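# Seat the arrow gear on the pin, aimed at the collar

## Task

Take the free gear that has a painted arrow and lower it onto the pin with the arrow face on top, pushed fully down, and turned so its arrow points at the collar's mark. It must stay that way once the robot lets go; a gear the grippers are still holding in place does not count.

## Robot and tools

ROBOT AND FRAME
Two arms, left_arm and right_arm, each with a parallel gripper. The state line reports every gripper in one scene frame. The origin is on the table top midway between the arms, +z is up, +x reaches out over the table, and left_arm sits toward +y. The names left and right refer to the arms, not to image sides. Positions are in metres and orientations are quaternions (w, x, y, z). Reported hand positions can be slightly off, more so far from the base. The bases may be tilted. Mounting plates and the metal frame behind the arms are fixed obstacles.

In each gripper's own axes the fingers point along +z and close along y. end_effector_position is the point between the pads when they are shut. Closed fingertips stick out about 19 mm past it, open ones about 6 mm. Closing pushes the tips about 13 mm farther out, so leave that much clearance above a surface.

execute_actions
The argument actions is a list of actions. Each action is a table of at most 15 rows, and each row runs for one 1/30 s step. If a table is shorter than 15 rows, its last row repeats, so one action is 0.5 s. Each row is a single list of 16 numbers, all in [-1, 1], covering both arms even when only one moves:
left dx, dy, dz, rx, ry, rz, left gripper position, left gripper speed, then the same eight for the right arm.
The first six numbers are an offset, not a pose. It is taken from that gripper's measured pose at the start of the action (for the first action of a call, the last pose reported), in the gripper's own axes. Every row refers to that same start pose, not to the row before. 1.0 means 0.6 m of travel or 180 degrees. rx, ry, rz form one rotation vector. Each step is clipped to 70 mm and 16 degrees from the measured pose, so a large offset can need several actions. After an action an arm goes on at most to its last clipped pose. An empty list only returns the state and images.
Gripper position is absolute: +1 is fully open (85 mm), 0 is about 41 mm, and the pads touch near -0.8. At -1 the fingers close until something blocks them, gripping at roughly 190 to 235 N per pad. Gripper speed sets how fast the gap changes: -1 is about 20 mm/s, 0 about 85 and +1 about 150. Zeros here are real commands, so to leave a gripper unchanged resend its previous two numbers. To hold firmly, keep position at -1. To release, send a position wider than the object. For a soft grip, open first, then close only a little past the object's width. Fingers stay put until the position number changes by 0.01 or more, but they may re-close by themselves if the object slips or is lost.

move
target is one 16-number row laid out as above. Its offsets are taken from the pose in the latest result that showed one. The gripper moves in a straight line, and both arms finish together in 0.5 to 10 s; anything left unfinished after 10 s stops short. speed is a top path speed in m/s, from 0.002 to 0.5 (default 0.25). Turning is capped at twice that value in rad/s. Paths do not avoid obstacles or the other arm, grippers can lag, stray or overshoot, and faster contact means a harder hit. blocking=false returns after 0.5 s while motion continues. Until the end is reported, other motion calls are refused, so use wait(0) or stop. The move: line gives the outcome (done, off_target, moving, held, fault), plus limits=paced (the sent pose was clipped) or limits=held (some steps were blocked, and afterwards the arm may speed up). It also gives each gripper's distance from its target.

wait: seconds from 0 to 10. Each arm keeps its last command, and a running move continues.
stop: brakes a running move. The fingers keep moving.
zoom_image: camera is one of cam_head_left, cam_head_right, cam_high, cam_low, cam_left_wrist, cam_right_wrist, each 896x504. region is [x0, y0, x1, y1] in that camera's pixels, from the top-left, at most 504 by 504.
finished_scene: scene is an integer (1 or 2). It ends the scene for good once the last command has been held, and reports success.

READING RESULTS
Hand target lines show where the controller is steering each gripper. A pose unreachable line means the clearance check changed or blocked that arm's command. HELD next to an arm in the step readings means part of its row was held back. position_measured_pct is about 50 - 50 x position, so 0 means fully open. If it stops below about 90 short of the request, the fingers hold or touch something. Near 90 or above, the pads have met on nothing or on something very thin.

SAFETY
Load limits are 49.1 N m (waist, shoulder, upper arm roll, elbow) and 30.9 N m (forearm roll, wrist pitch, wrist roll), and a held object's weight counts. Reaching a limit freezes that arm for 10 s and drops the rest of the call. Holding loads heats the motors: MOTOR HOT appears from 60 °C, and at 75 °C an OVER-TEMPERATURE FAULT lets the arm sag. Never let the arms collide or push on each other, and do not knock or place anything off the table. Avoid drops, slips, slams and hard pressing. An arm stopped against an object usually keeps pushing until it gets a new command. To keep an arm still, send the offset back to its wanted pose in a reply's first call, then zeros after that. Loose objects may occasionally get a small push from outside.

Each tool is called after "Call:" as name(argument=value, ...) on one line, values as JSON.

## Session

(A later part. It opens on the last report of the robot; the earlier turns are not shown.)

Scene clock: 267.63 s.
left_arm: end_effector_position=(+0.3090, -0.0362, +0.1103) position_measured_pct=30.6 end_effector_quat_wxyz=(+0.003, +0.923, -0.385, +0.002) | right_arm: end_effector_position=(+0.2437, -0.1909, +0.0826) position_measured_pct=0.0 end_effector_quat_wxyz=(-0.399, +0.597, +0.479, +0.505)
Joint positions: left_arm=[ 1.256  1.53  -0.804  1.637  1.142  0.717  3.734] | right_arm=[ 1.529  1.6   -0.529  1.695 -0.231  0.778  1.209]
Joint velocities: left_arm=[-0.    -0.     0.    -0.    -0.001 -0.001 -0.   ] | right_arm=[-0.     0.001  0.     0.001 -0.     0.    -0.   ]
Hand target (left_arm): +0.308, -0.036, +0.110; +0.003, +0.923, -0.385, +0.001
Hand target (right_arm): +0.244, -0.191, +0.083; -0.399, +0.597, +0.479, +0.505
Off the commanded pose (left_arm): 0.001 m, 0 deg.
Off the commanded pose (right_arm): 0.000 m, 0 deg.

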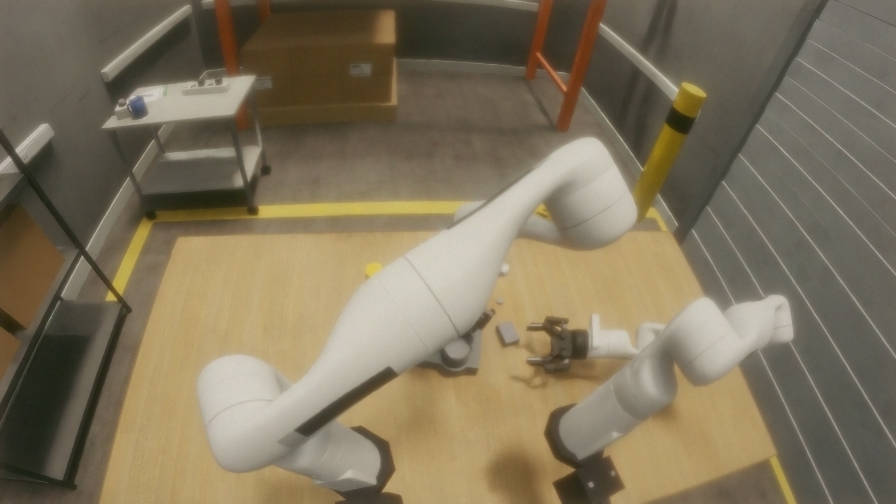

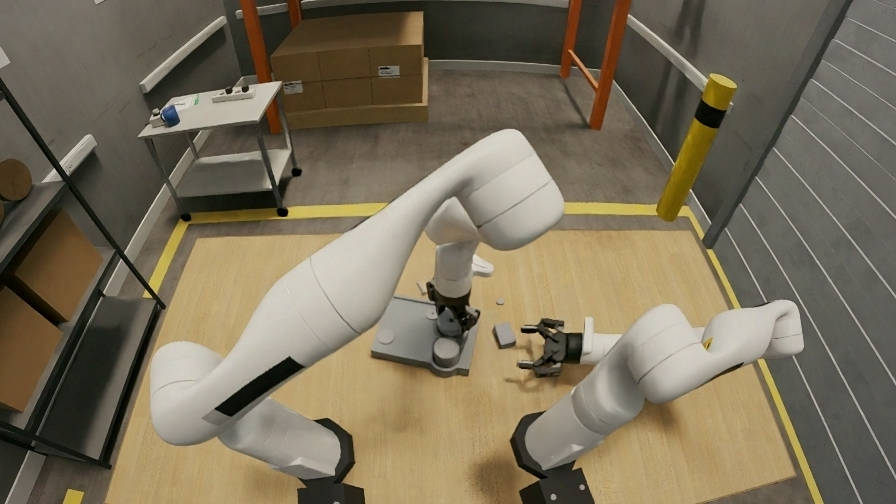

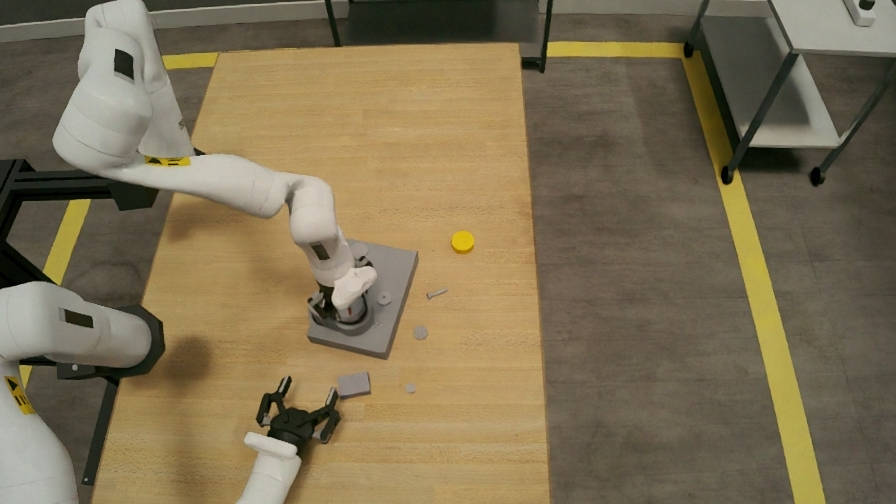

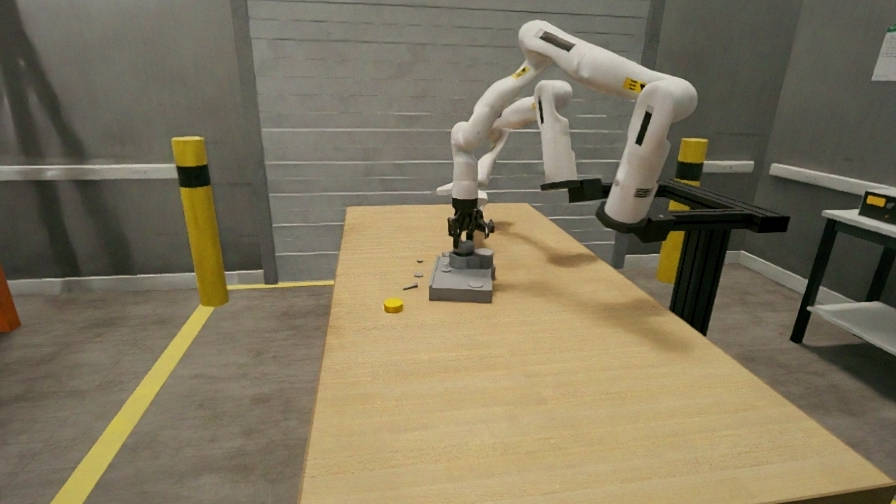

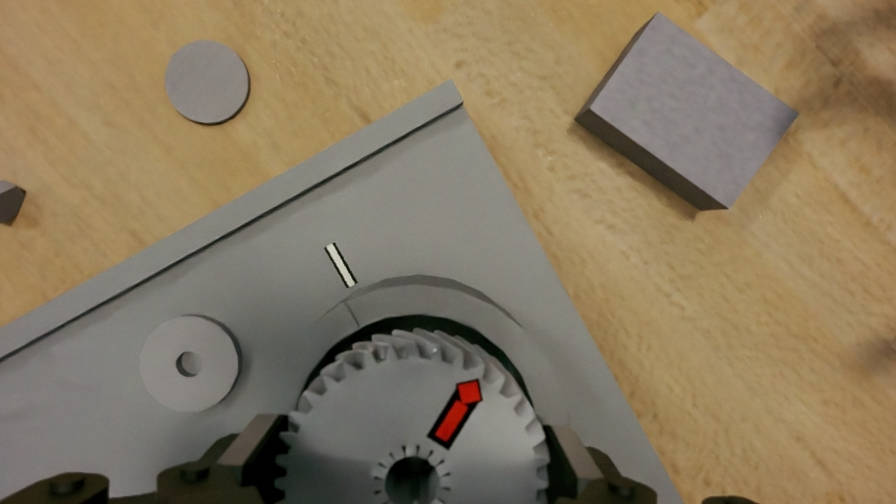

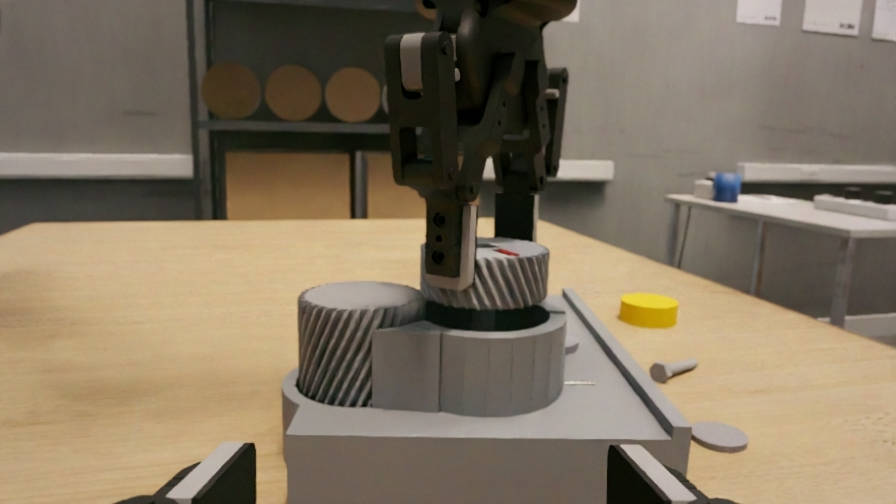

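Call:
move(target=[-0.0011, 0.0001, 0.0105, 0, 0, -0.0289, -1, -0.4, 0, 0, 0, 0, 0, 0, 1, 0], speed=0.04)

Scene clock: 272.47 s.
left_arm: end_effector_position=(+0.3101, -0.0366, +0.1069) position_measured_pct=30.6 end_effector_quat_wxyz=(+0.001, +0.937, -0.351, +0.004) | right_arm: end_effector_position=(+0.2437, -0.1909, +0.0826) position_measured_pct=0.0 end_effector_quat_wxyz=(-0.399, +0.597, +0.479, +0.505)
Joint positions: left_arm=[ 1.26   1.541 -0.809  1.633  1.155  0.716  3.805] | right_arm=[ 1.529  1.6   -0.529  1.695 -0.231  0.778  1.209]
Joint velocities: left_arm=[-0.002 -0.001  0.004 -0.001 -0.005 -0.005  0.008] | right_arm=[ 0.001 -0.    -0.     0.001 -0.     0.002  0.   ]
Hand target (left_arm): +0.308, -0.036, +0.104; +0.003, +0.939, -0.343, +0.002
Hand target (right_arm): +0.244, -0.191, +0.083; -0.399, +0.597, +0.479, +0.505
Off the commanded pose (left_arm): 0.003 m, 1 deg.
Off the commanded pose (right_arm): 0.000 m, 0 deg.
move: done

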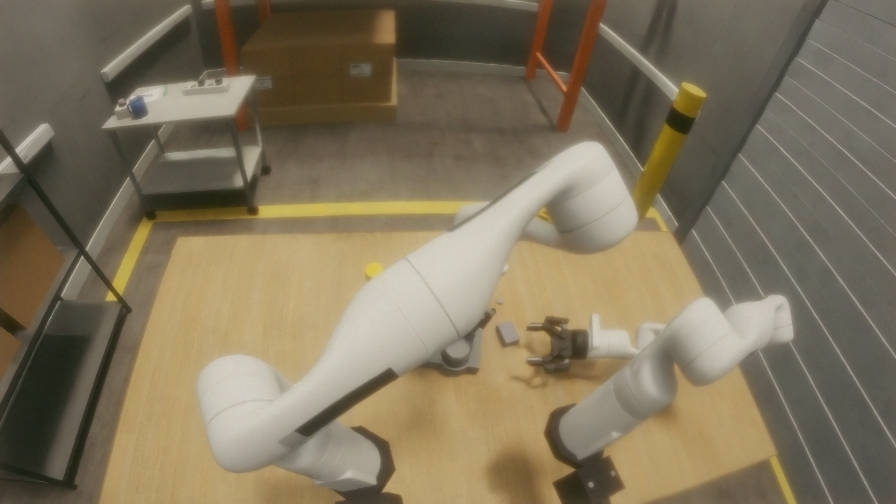

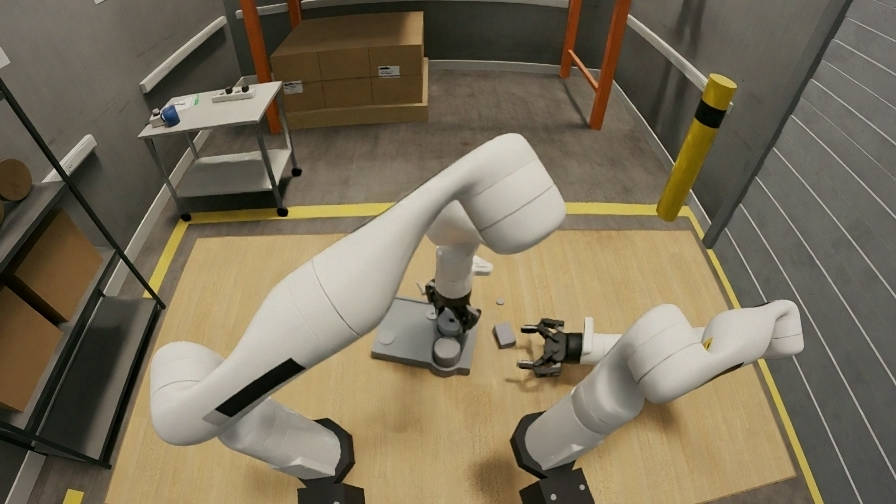

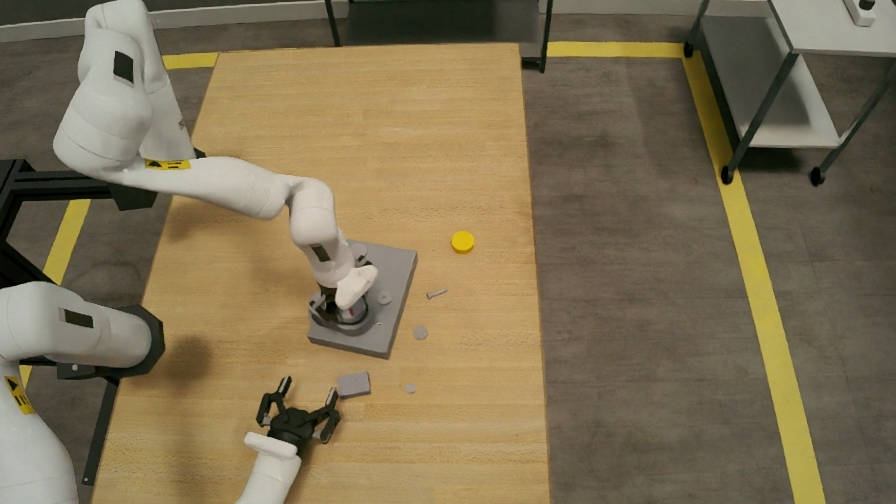

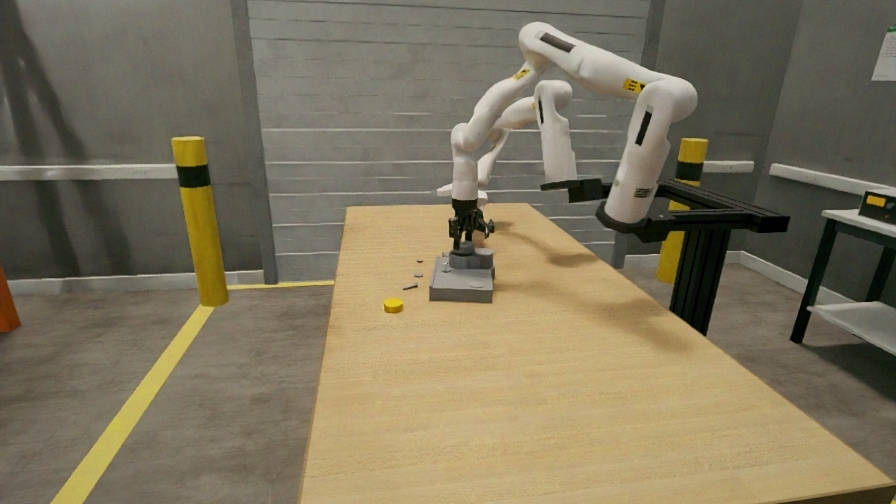

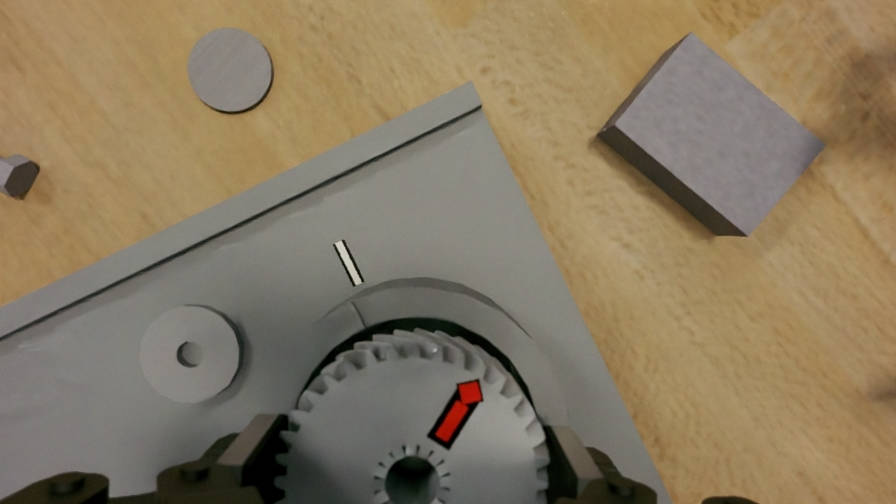

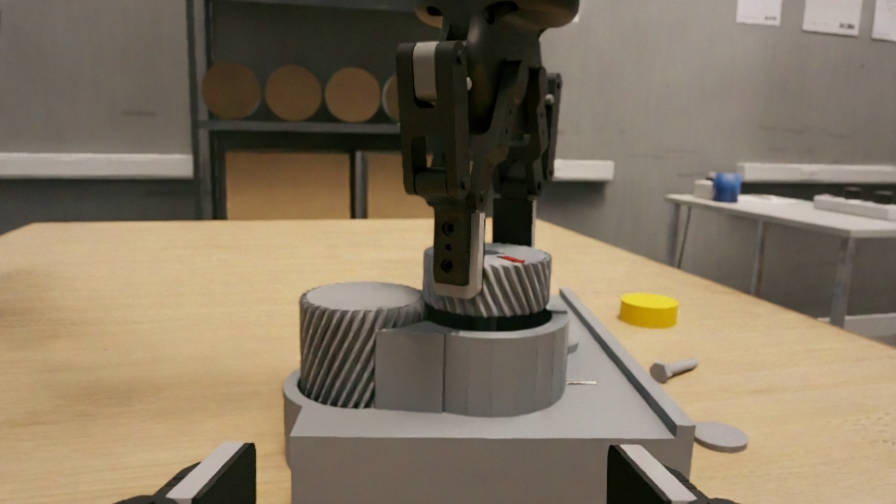

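Call:
execute_actions(actions=[[[0, 0, -0.003, 0, 0, 0, -1, -0.4, 0, 0, 0, 0, 0, 0, 1, 0]]])

Scene clock: 274.93 s.
left_arm: end_effector_position=(+0.3102, -0.0367, +0.1075) position_measured_pct=30.6 end_effector_quat_wxyz=(+0.000, +0.936, -0.353, +0.004) | right_arm: end_effector_position=(+0.2437, -0.1909, +0.0826) position_measured_pct=0.0 end_effector_quat_wxyz=(-0.399, +0.597, +0.479, +0.505)
Joint positions: left_arm=[ 1.261  1.541 -0.809  1.633  1.15   0.716  3.804] | right_arm=[ 1.529  1.6   -0.529  1.695 -0.231  0.778  1.209]
Joint velocities: left_arm=[-0.001 -0.001  0.001 -0.     0.    -0.001  0.001] | right_arm=[-0.     0.001  0.    -0.     0.     0.001  0.   ]
Hand target (left_arm): +0.310, -0.037, +0.109; +0.001, +0.937, -0.351, +0.004
Hand target (right_arm): +0.244, -0.191, +0.083; -0.399, +0.597, +0.479, +0.505
Off the commanded pose (left_arm): 0.001 m, 0 deg.
Off the commanded pose (right_arm): 0.000 m, 0 deg.
Step readings (end_effector_position):
0: left_arm (+0.3101, -0.0366, +0.1069) | right_arm (+0.2437, -0.1909, +0.0826)
1: left_arm (+0.3102, -0.0369, +0.1074) | right_arm (+0.2437, -0.1909, +0.0826)
2: left_arm (+0.3101, -0.0368, +0.1073) | right_arm (+0.2437, -0.1909, +0.0826)
4: left_arm (+0.3101, -0.0367, +0.1073) | right_arm (+0.2437, -0.1909, +0.0826)
8: left_arm (+0.3102, -0.0367, +0.1075) | right_arm (+0.2437, -0.1909, +0.0826)
15: end_effector_position above

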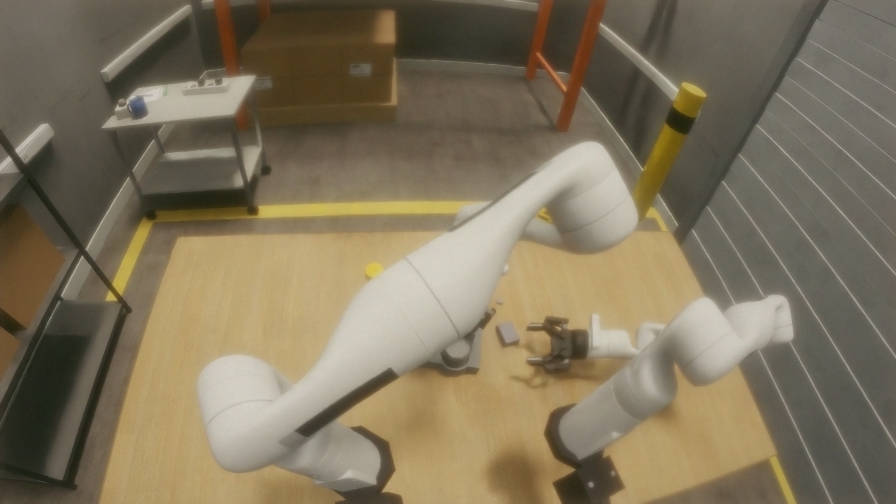

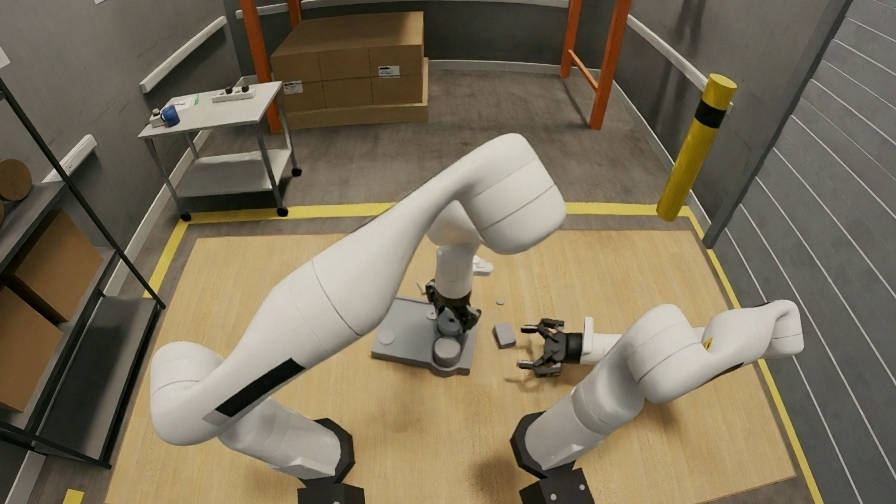

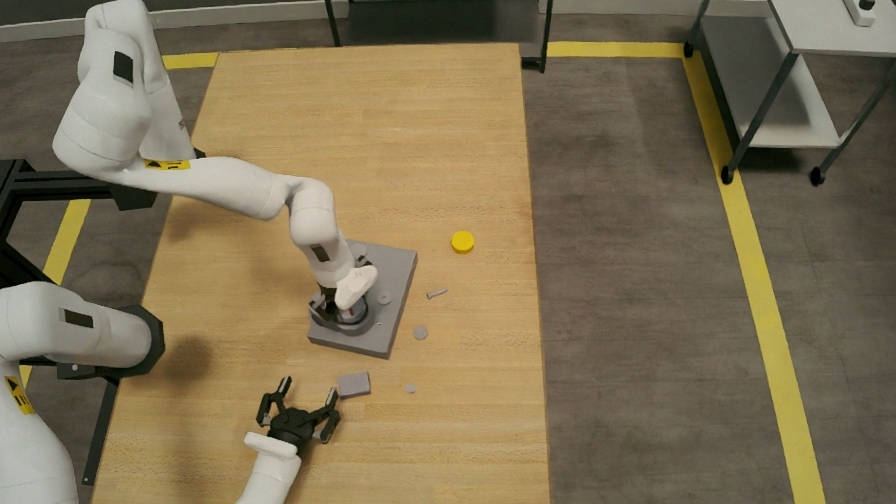

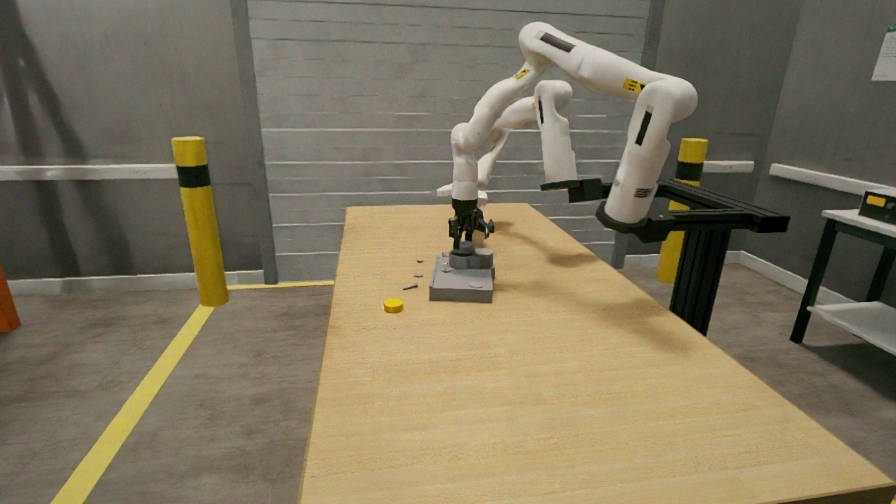

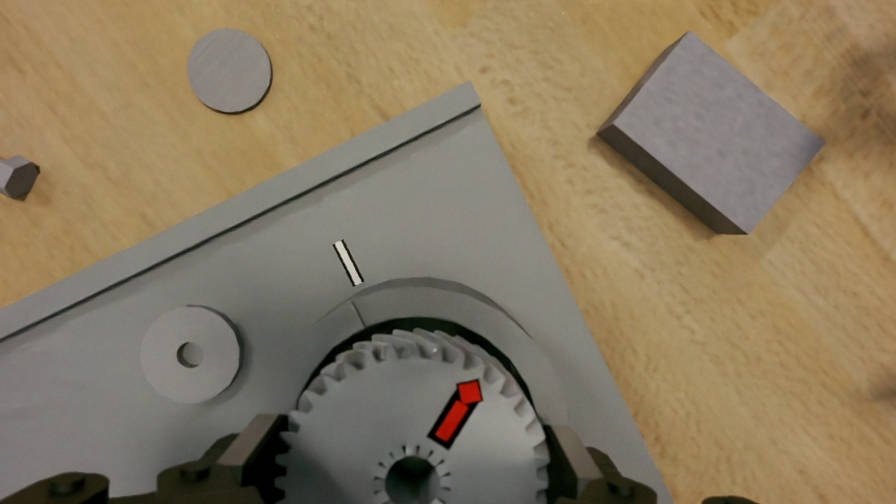

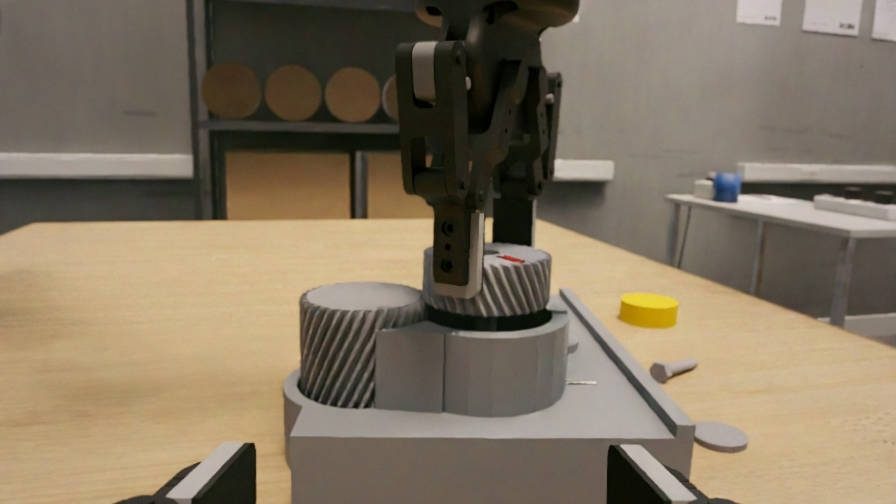

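Call:
zoom_image(camera="cam_right_wrist", region=[380, 240, 500, 340])

Call:
zoom_image(camera="cam_left_wrist", region=[270, 220, 570, 504])

Region (380, 240, 500, 340) of cam_right_wrist's 896x504 image, scaled by 4.200.

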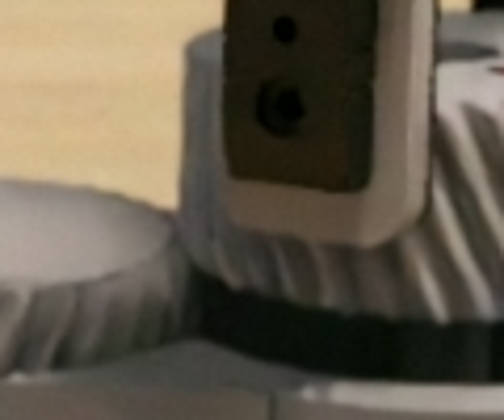

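Region (270, 220, 570, 504) of cam_left_wrist's 896x504 image, scaled by 1.680; it fills the top 477 rows of this view, and the rest is white.

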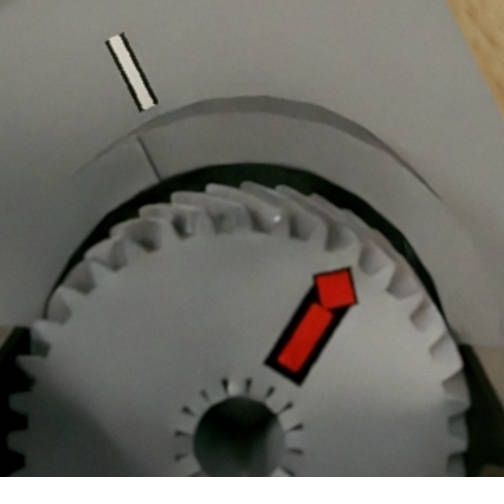

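Call:
zoom_image(camera="cam_head_right", region=[420, 300, 490, 370])

Region (420, 300, 490, 370) of cam_head_right's 896x504 image, scaled by 7.200, with more detail than that image has.

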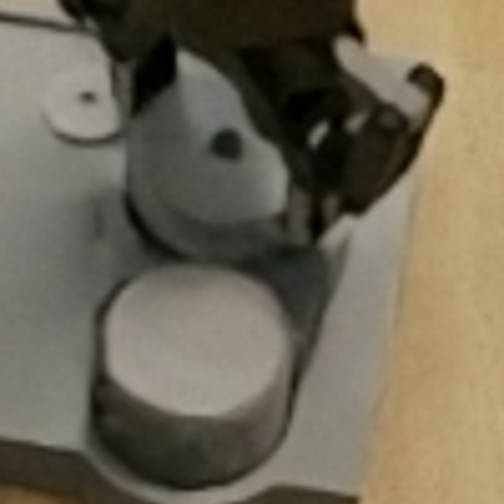

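Call:
wait(seconds=0)

Scene clock: 289.30 s.
left_arm: end_effector_position=(+0.3102, -0.0367, +0.1075) position_measured_pct=30.6 end_effector_quat_wxyz=(+0.000, +0.936, -0.353, +0.004) | right_arm: end_effector_position=(+0.2437, -0.1909, +0.0826) position_measured_pct=0.0 end_effector_quat_wxyz=(-0.399, +0.597, +0.479, +0.505)
Joint positions: left_arm=[ 1.261  1.541 -0.809  1.633  1.15   0.716  3.804] | right_arm=[ 1.529  1.6   -0.529  1.695 -0.231  0.778  1.209]
Joint velocities: left_arm=[-0.     0.     0.001 -0.     0.     0.    -0.   ] | right_arm=[-0.001  0.001 -0.    -0.001 -0.     0.001 -0.   ]
Hand target (left_arm): +0.310, -0.037, +0.109; +0.001, +0.937, -0.351, +0.004
Hand target (right_arm): +0.244, -0.191, +0.083; -0.399, +0.597, +0.479, +0.505
Off the commanded pose (left_arm): 0.001 m, 0 deg.
Off the commanded pose (right_arm): 0.000 m, 0 deg.

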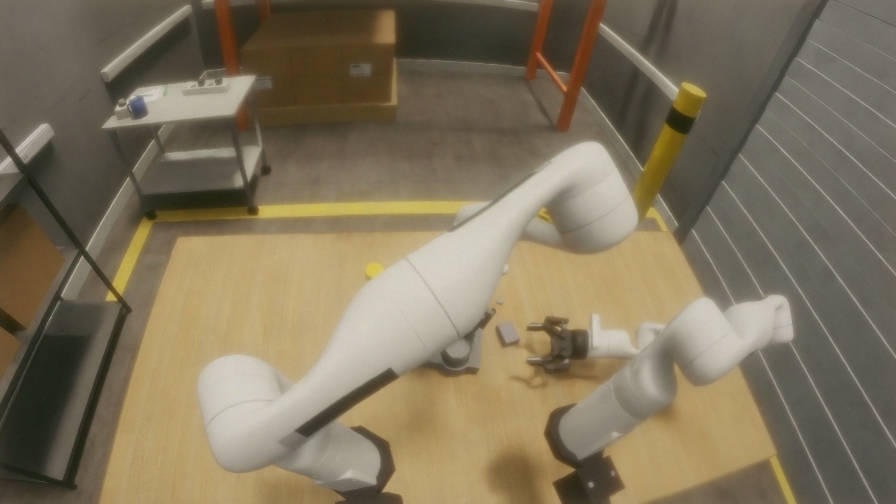

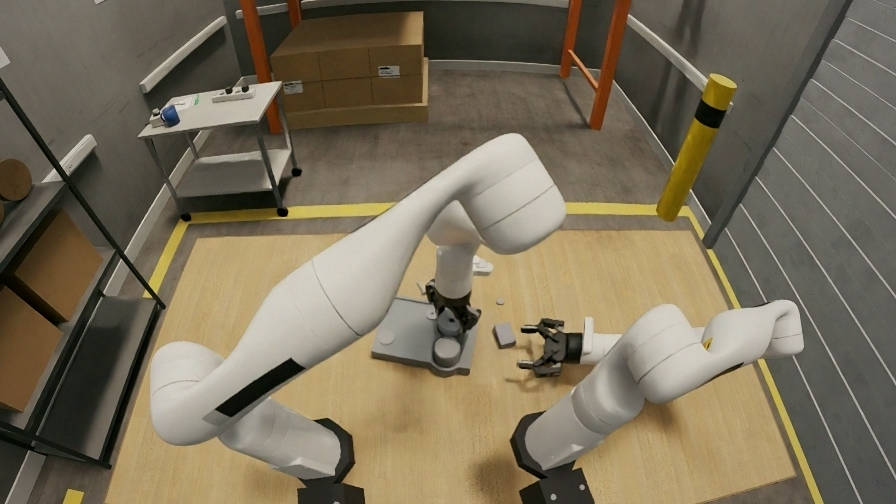

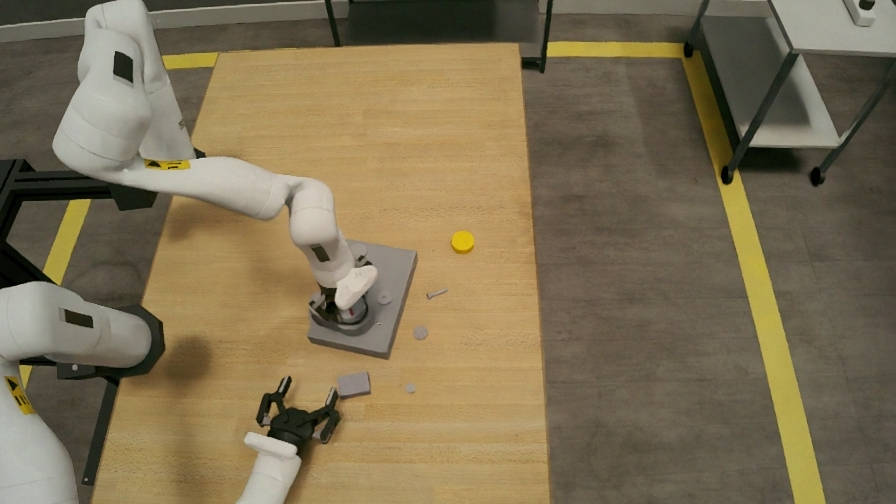

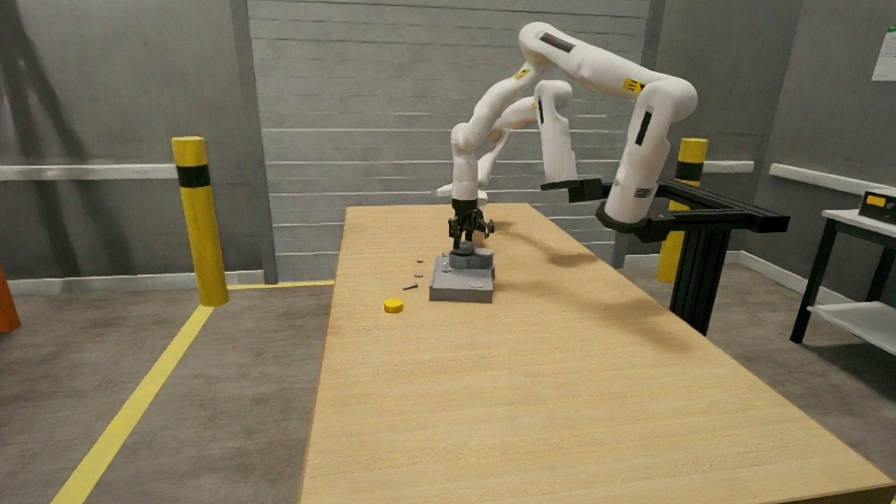

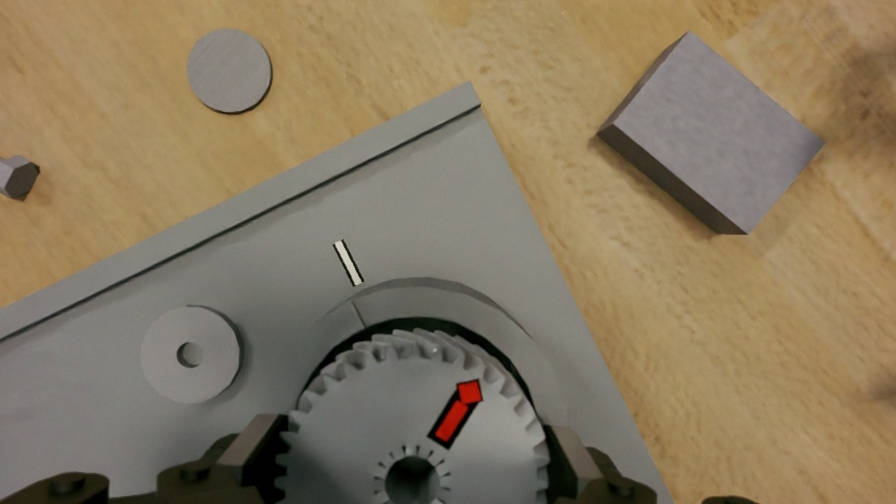

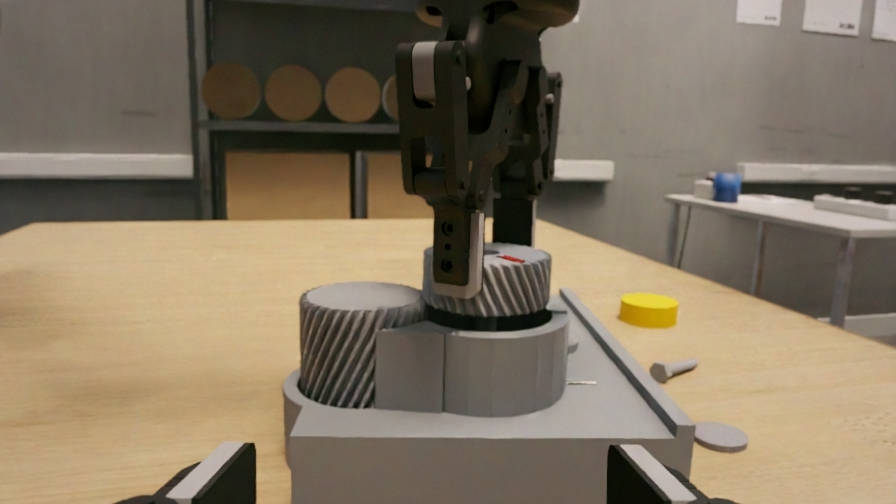

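Call:
zoom_image(camera="cam_right_wrist", region=[410, 230, 590, 430])

Region (410, 230, 590, 430) of cam_right_wrist's 896x504 image, scaled by 2.520; it fills the left 454 columns of this view, and the rest is white.

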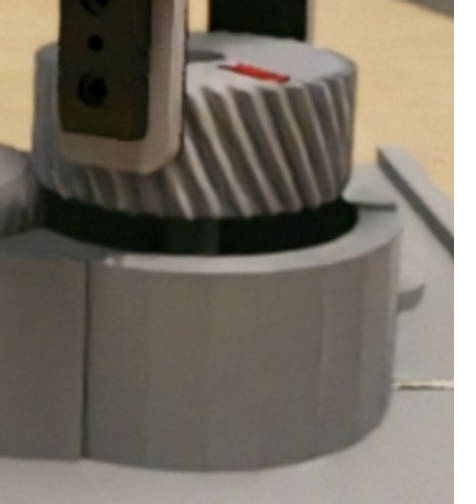

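Call:
move(target=[-0.00145, 0.0008, -0.005, -0.0025, -0.0012, 0.004, -1, -0.4, 0, 0, 0, 0, 0, 0, 1, 0], speed=0.02)

Scene clock: 333.47 s.
left_arm: end_effector_position=(+0.3099, -0.0366, +0.1107) position_measured_pct=30.6 end_effector_quat_wxyz=(+0.003, +0.933, -0.359, +0.001) | right_arm: end_effector_position=(+0.2437, -0.1909, +0.0826) position_measured_pct=0.0 end_effector_quat_wxyz=(-0.399, +0.597, +0.479, +0.505)
Joint positions: left_arm=[ 1.257  1.533 -0.809  1.633  1.143  0.724  3.792] | right_arm=[ 1.529  1.6   -0.529  1.695 -0.231  0.778  1.209]
Joint velocities: left_arm=[-0.001 -0.002 -0.001  0.    -0.002  0.001 -0.002] | right_arm=[ 0.     0.    -0.001 -0.     0.     0.    -0.   ]
Hand target (left_arm): +0.309, -0.036, +0.110; +0.003, +0.933, -0.359, +0.001
Hand target (right_arm): +0.244, -0.191, +0.083; -0.399, +0.597, +0.479, +0.505
Off the commanded pose (left_arm): 0.001 m, 0 deg.
Off the commanded pose (right_arm): 0.000 m, 0 deg.
move: done

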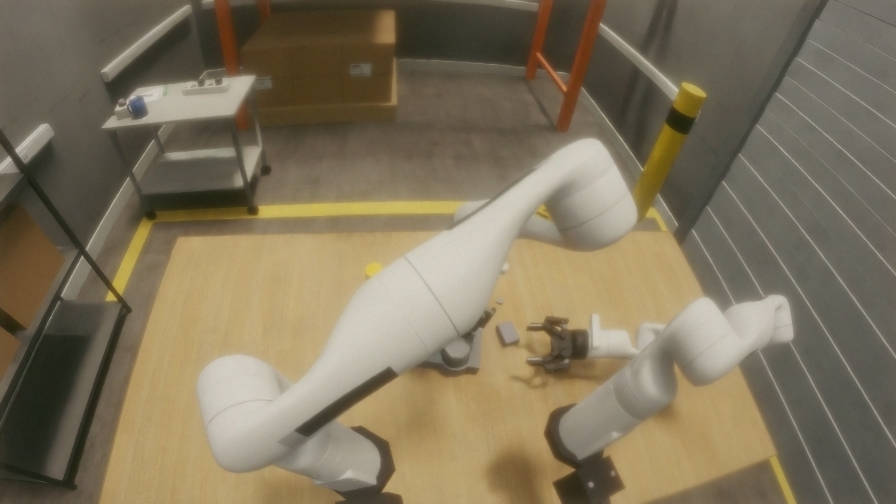

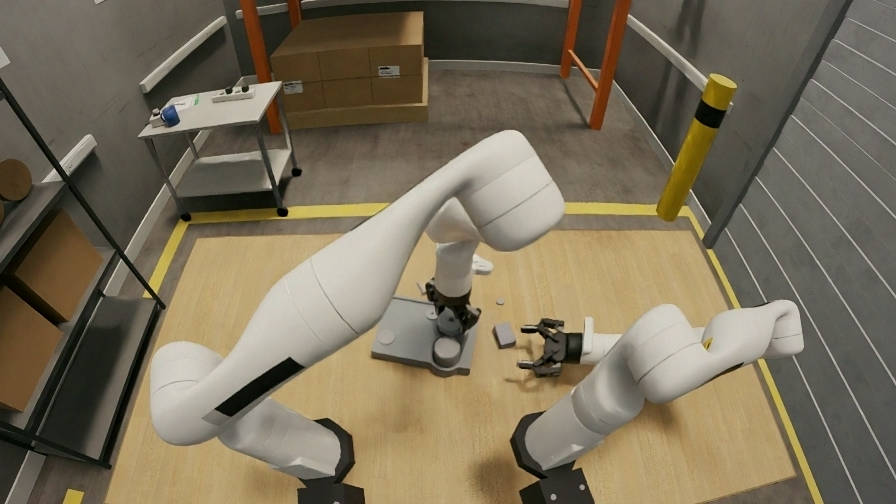

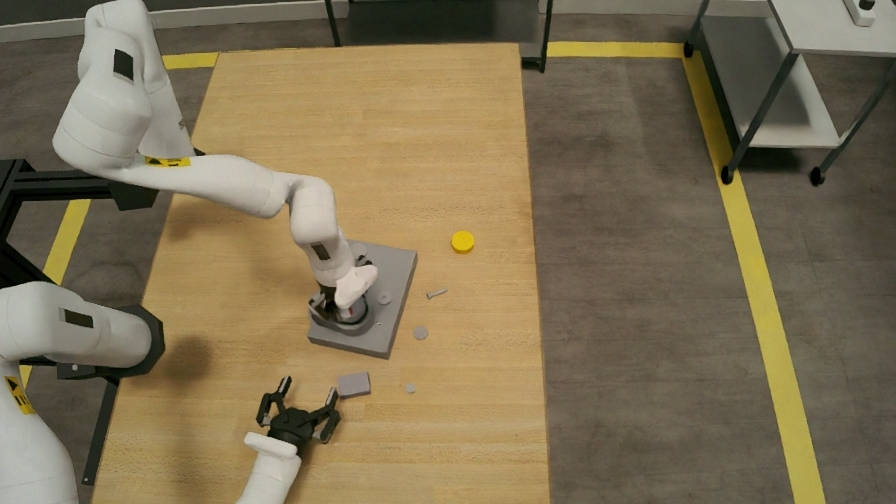

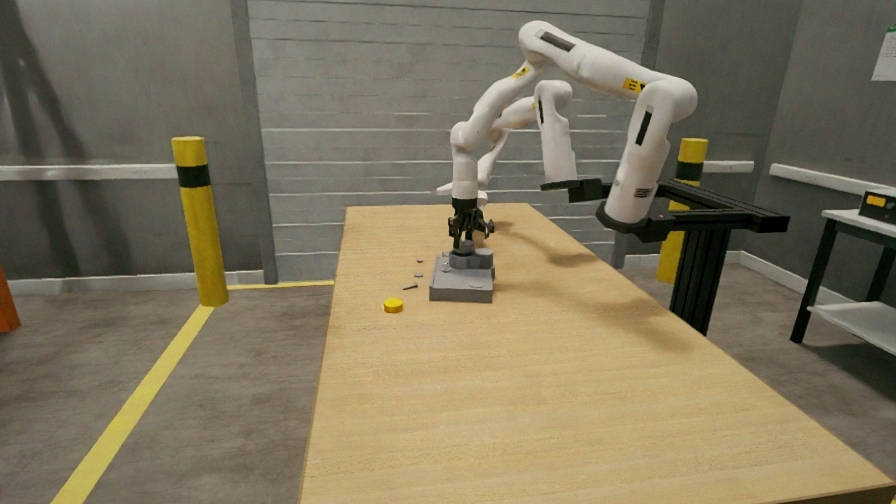

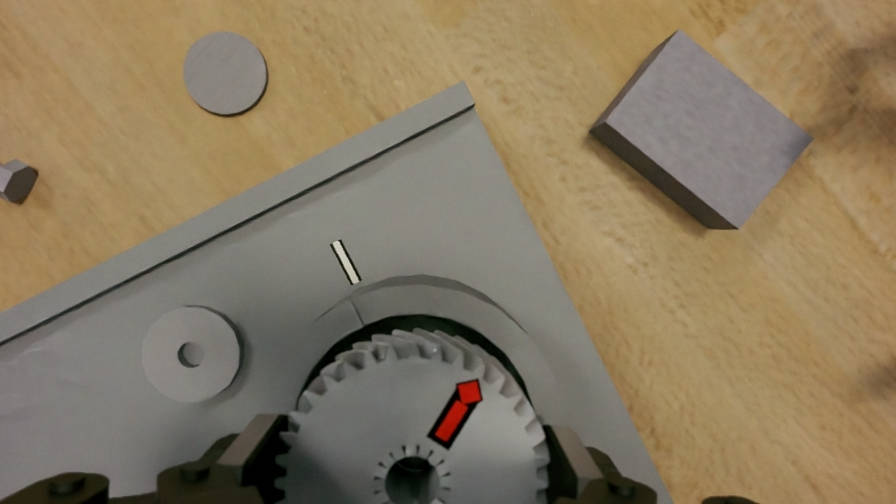

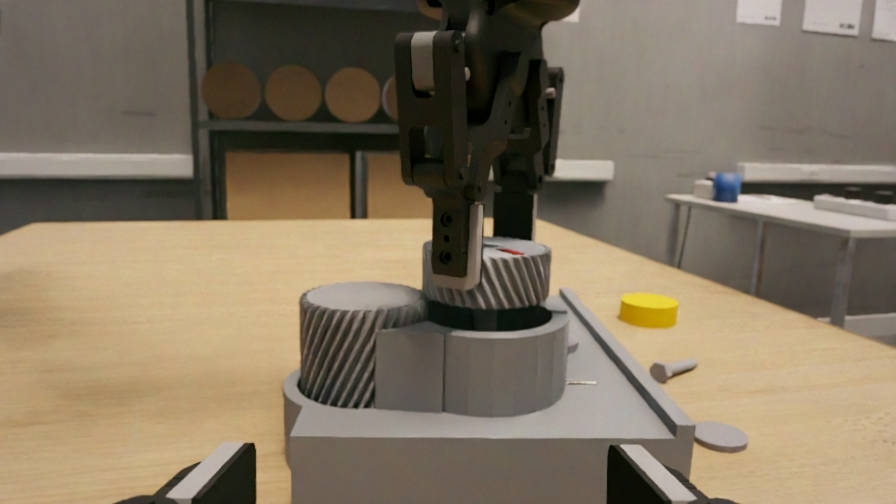

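Call:
zoom_image(camera="cam_right_wrist", region=[400, 220, 580, 360])

Call:
zoom_image(camera="cam_left_wrist", region=[280, 230, 550, 504])

Region (400, 220, 580, 360) of cam_right_wrist's 896x504 image, scaled by 2.800.

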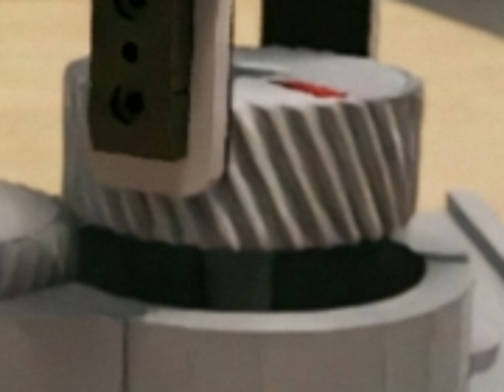

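Region (280, 230, 550, 504) of cam_left_wrist's 896x504 image, scaled by 1.839; it fills the left 497 columns of this view, and the rest is white.

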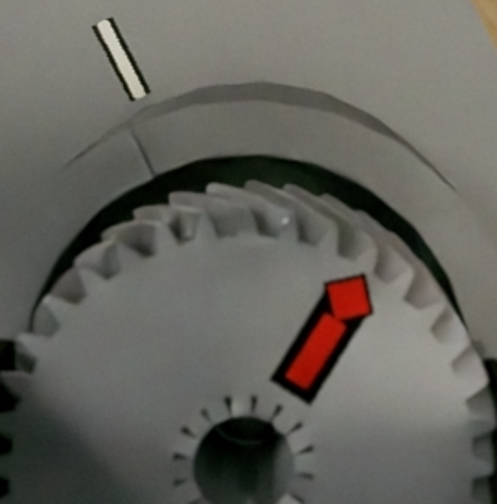

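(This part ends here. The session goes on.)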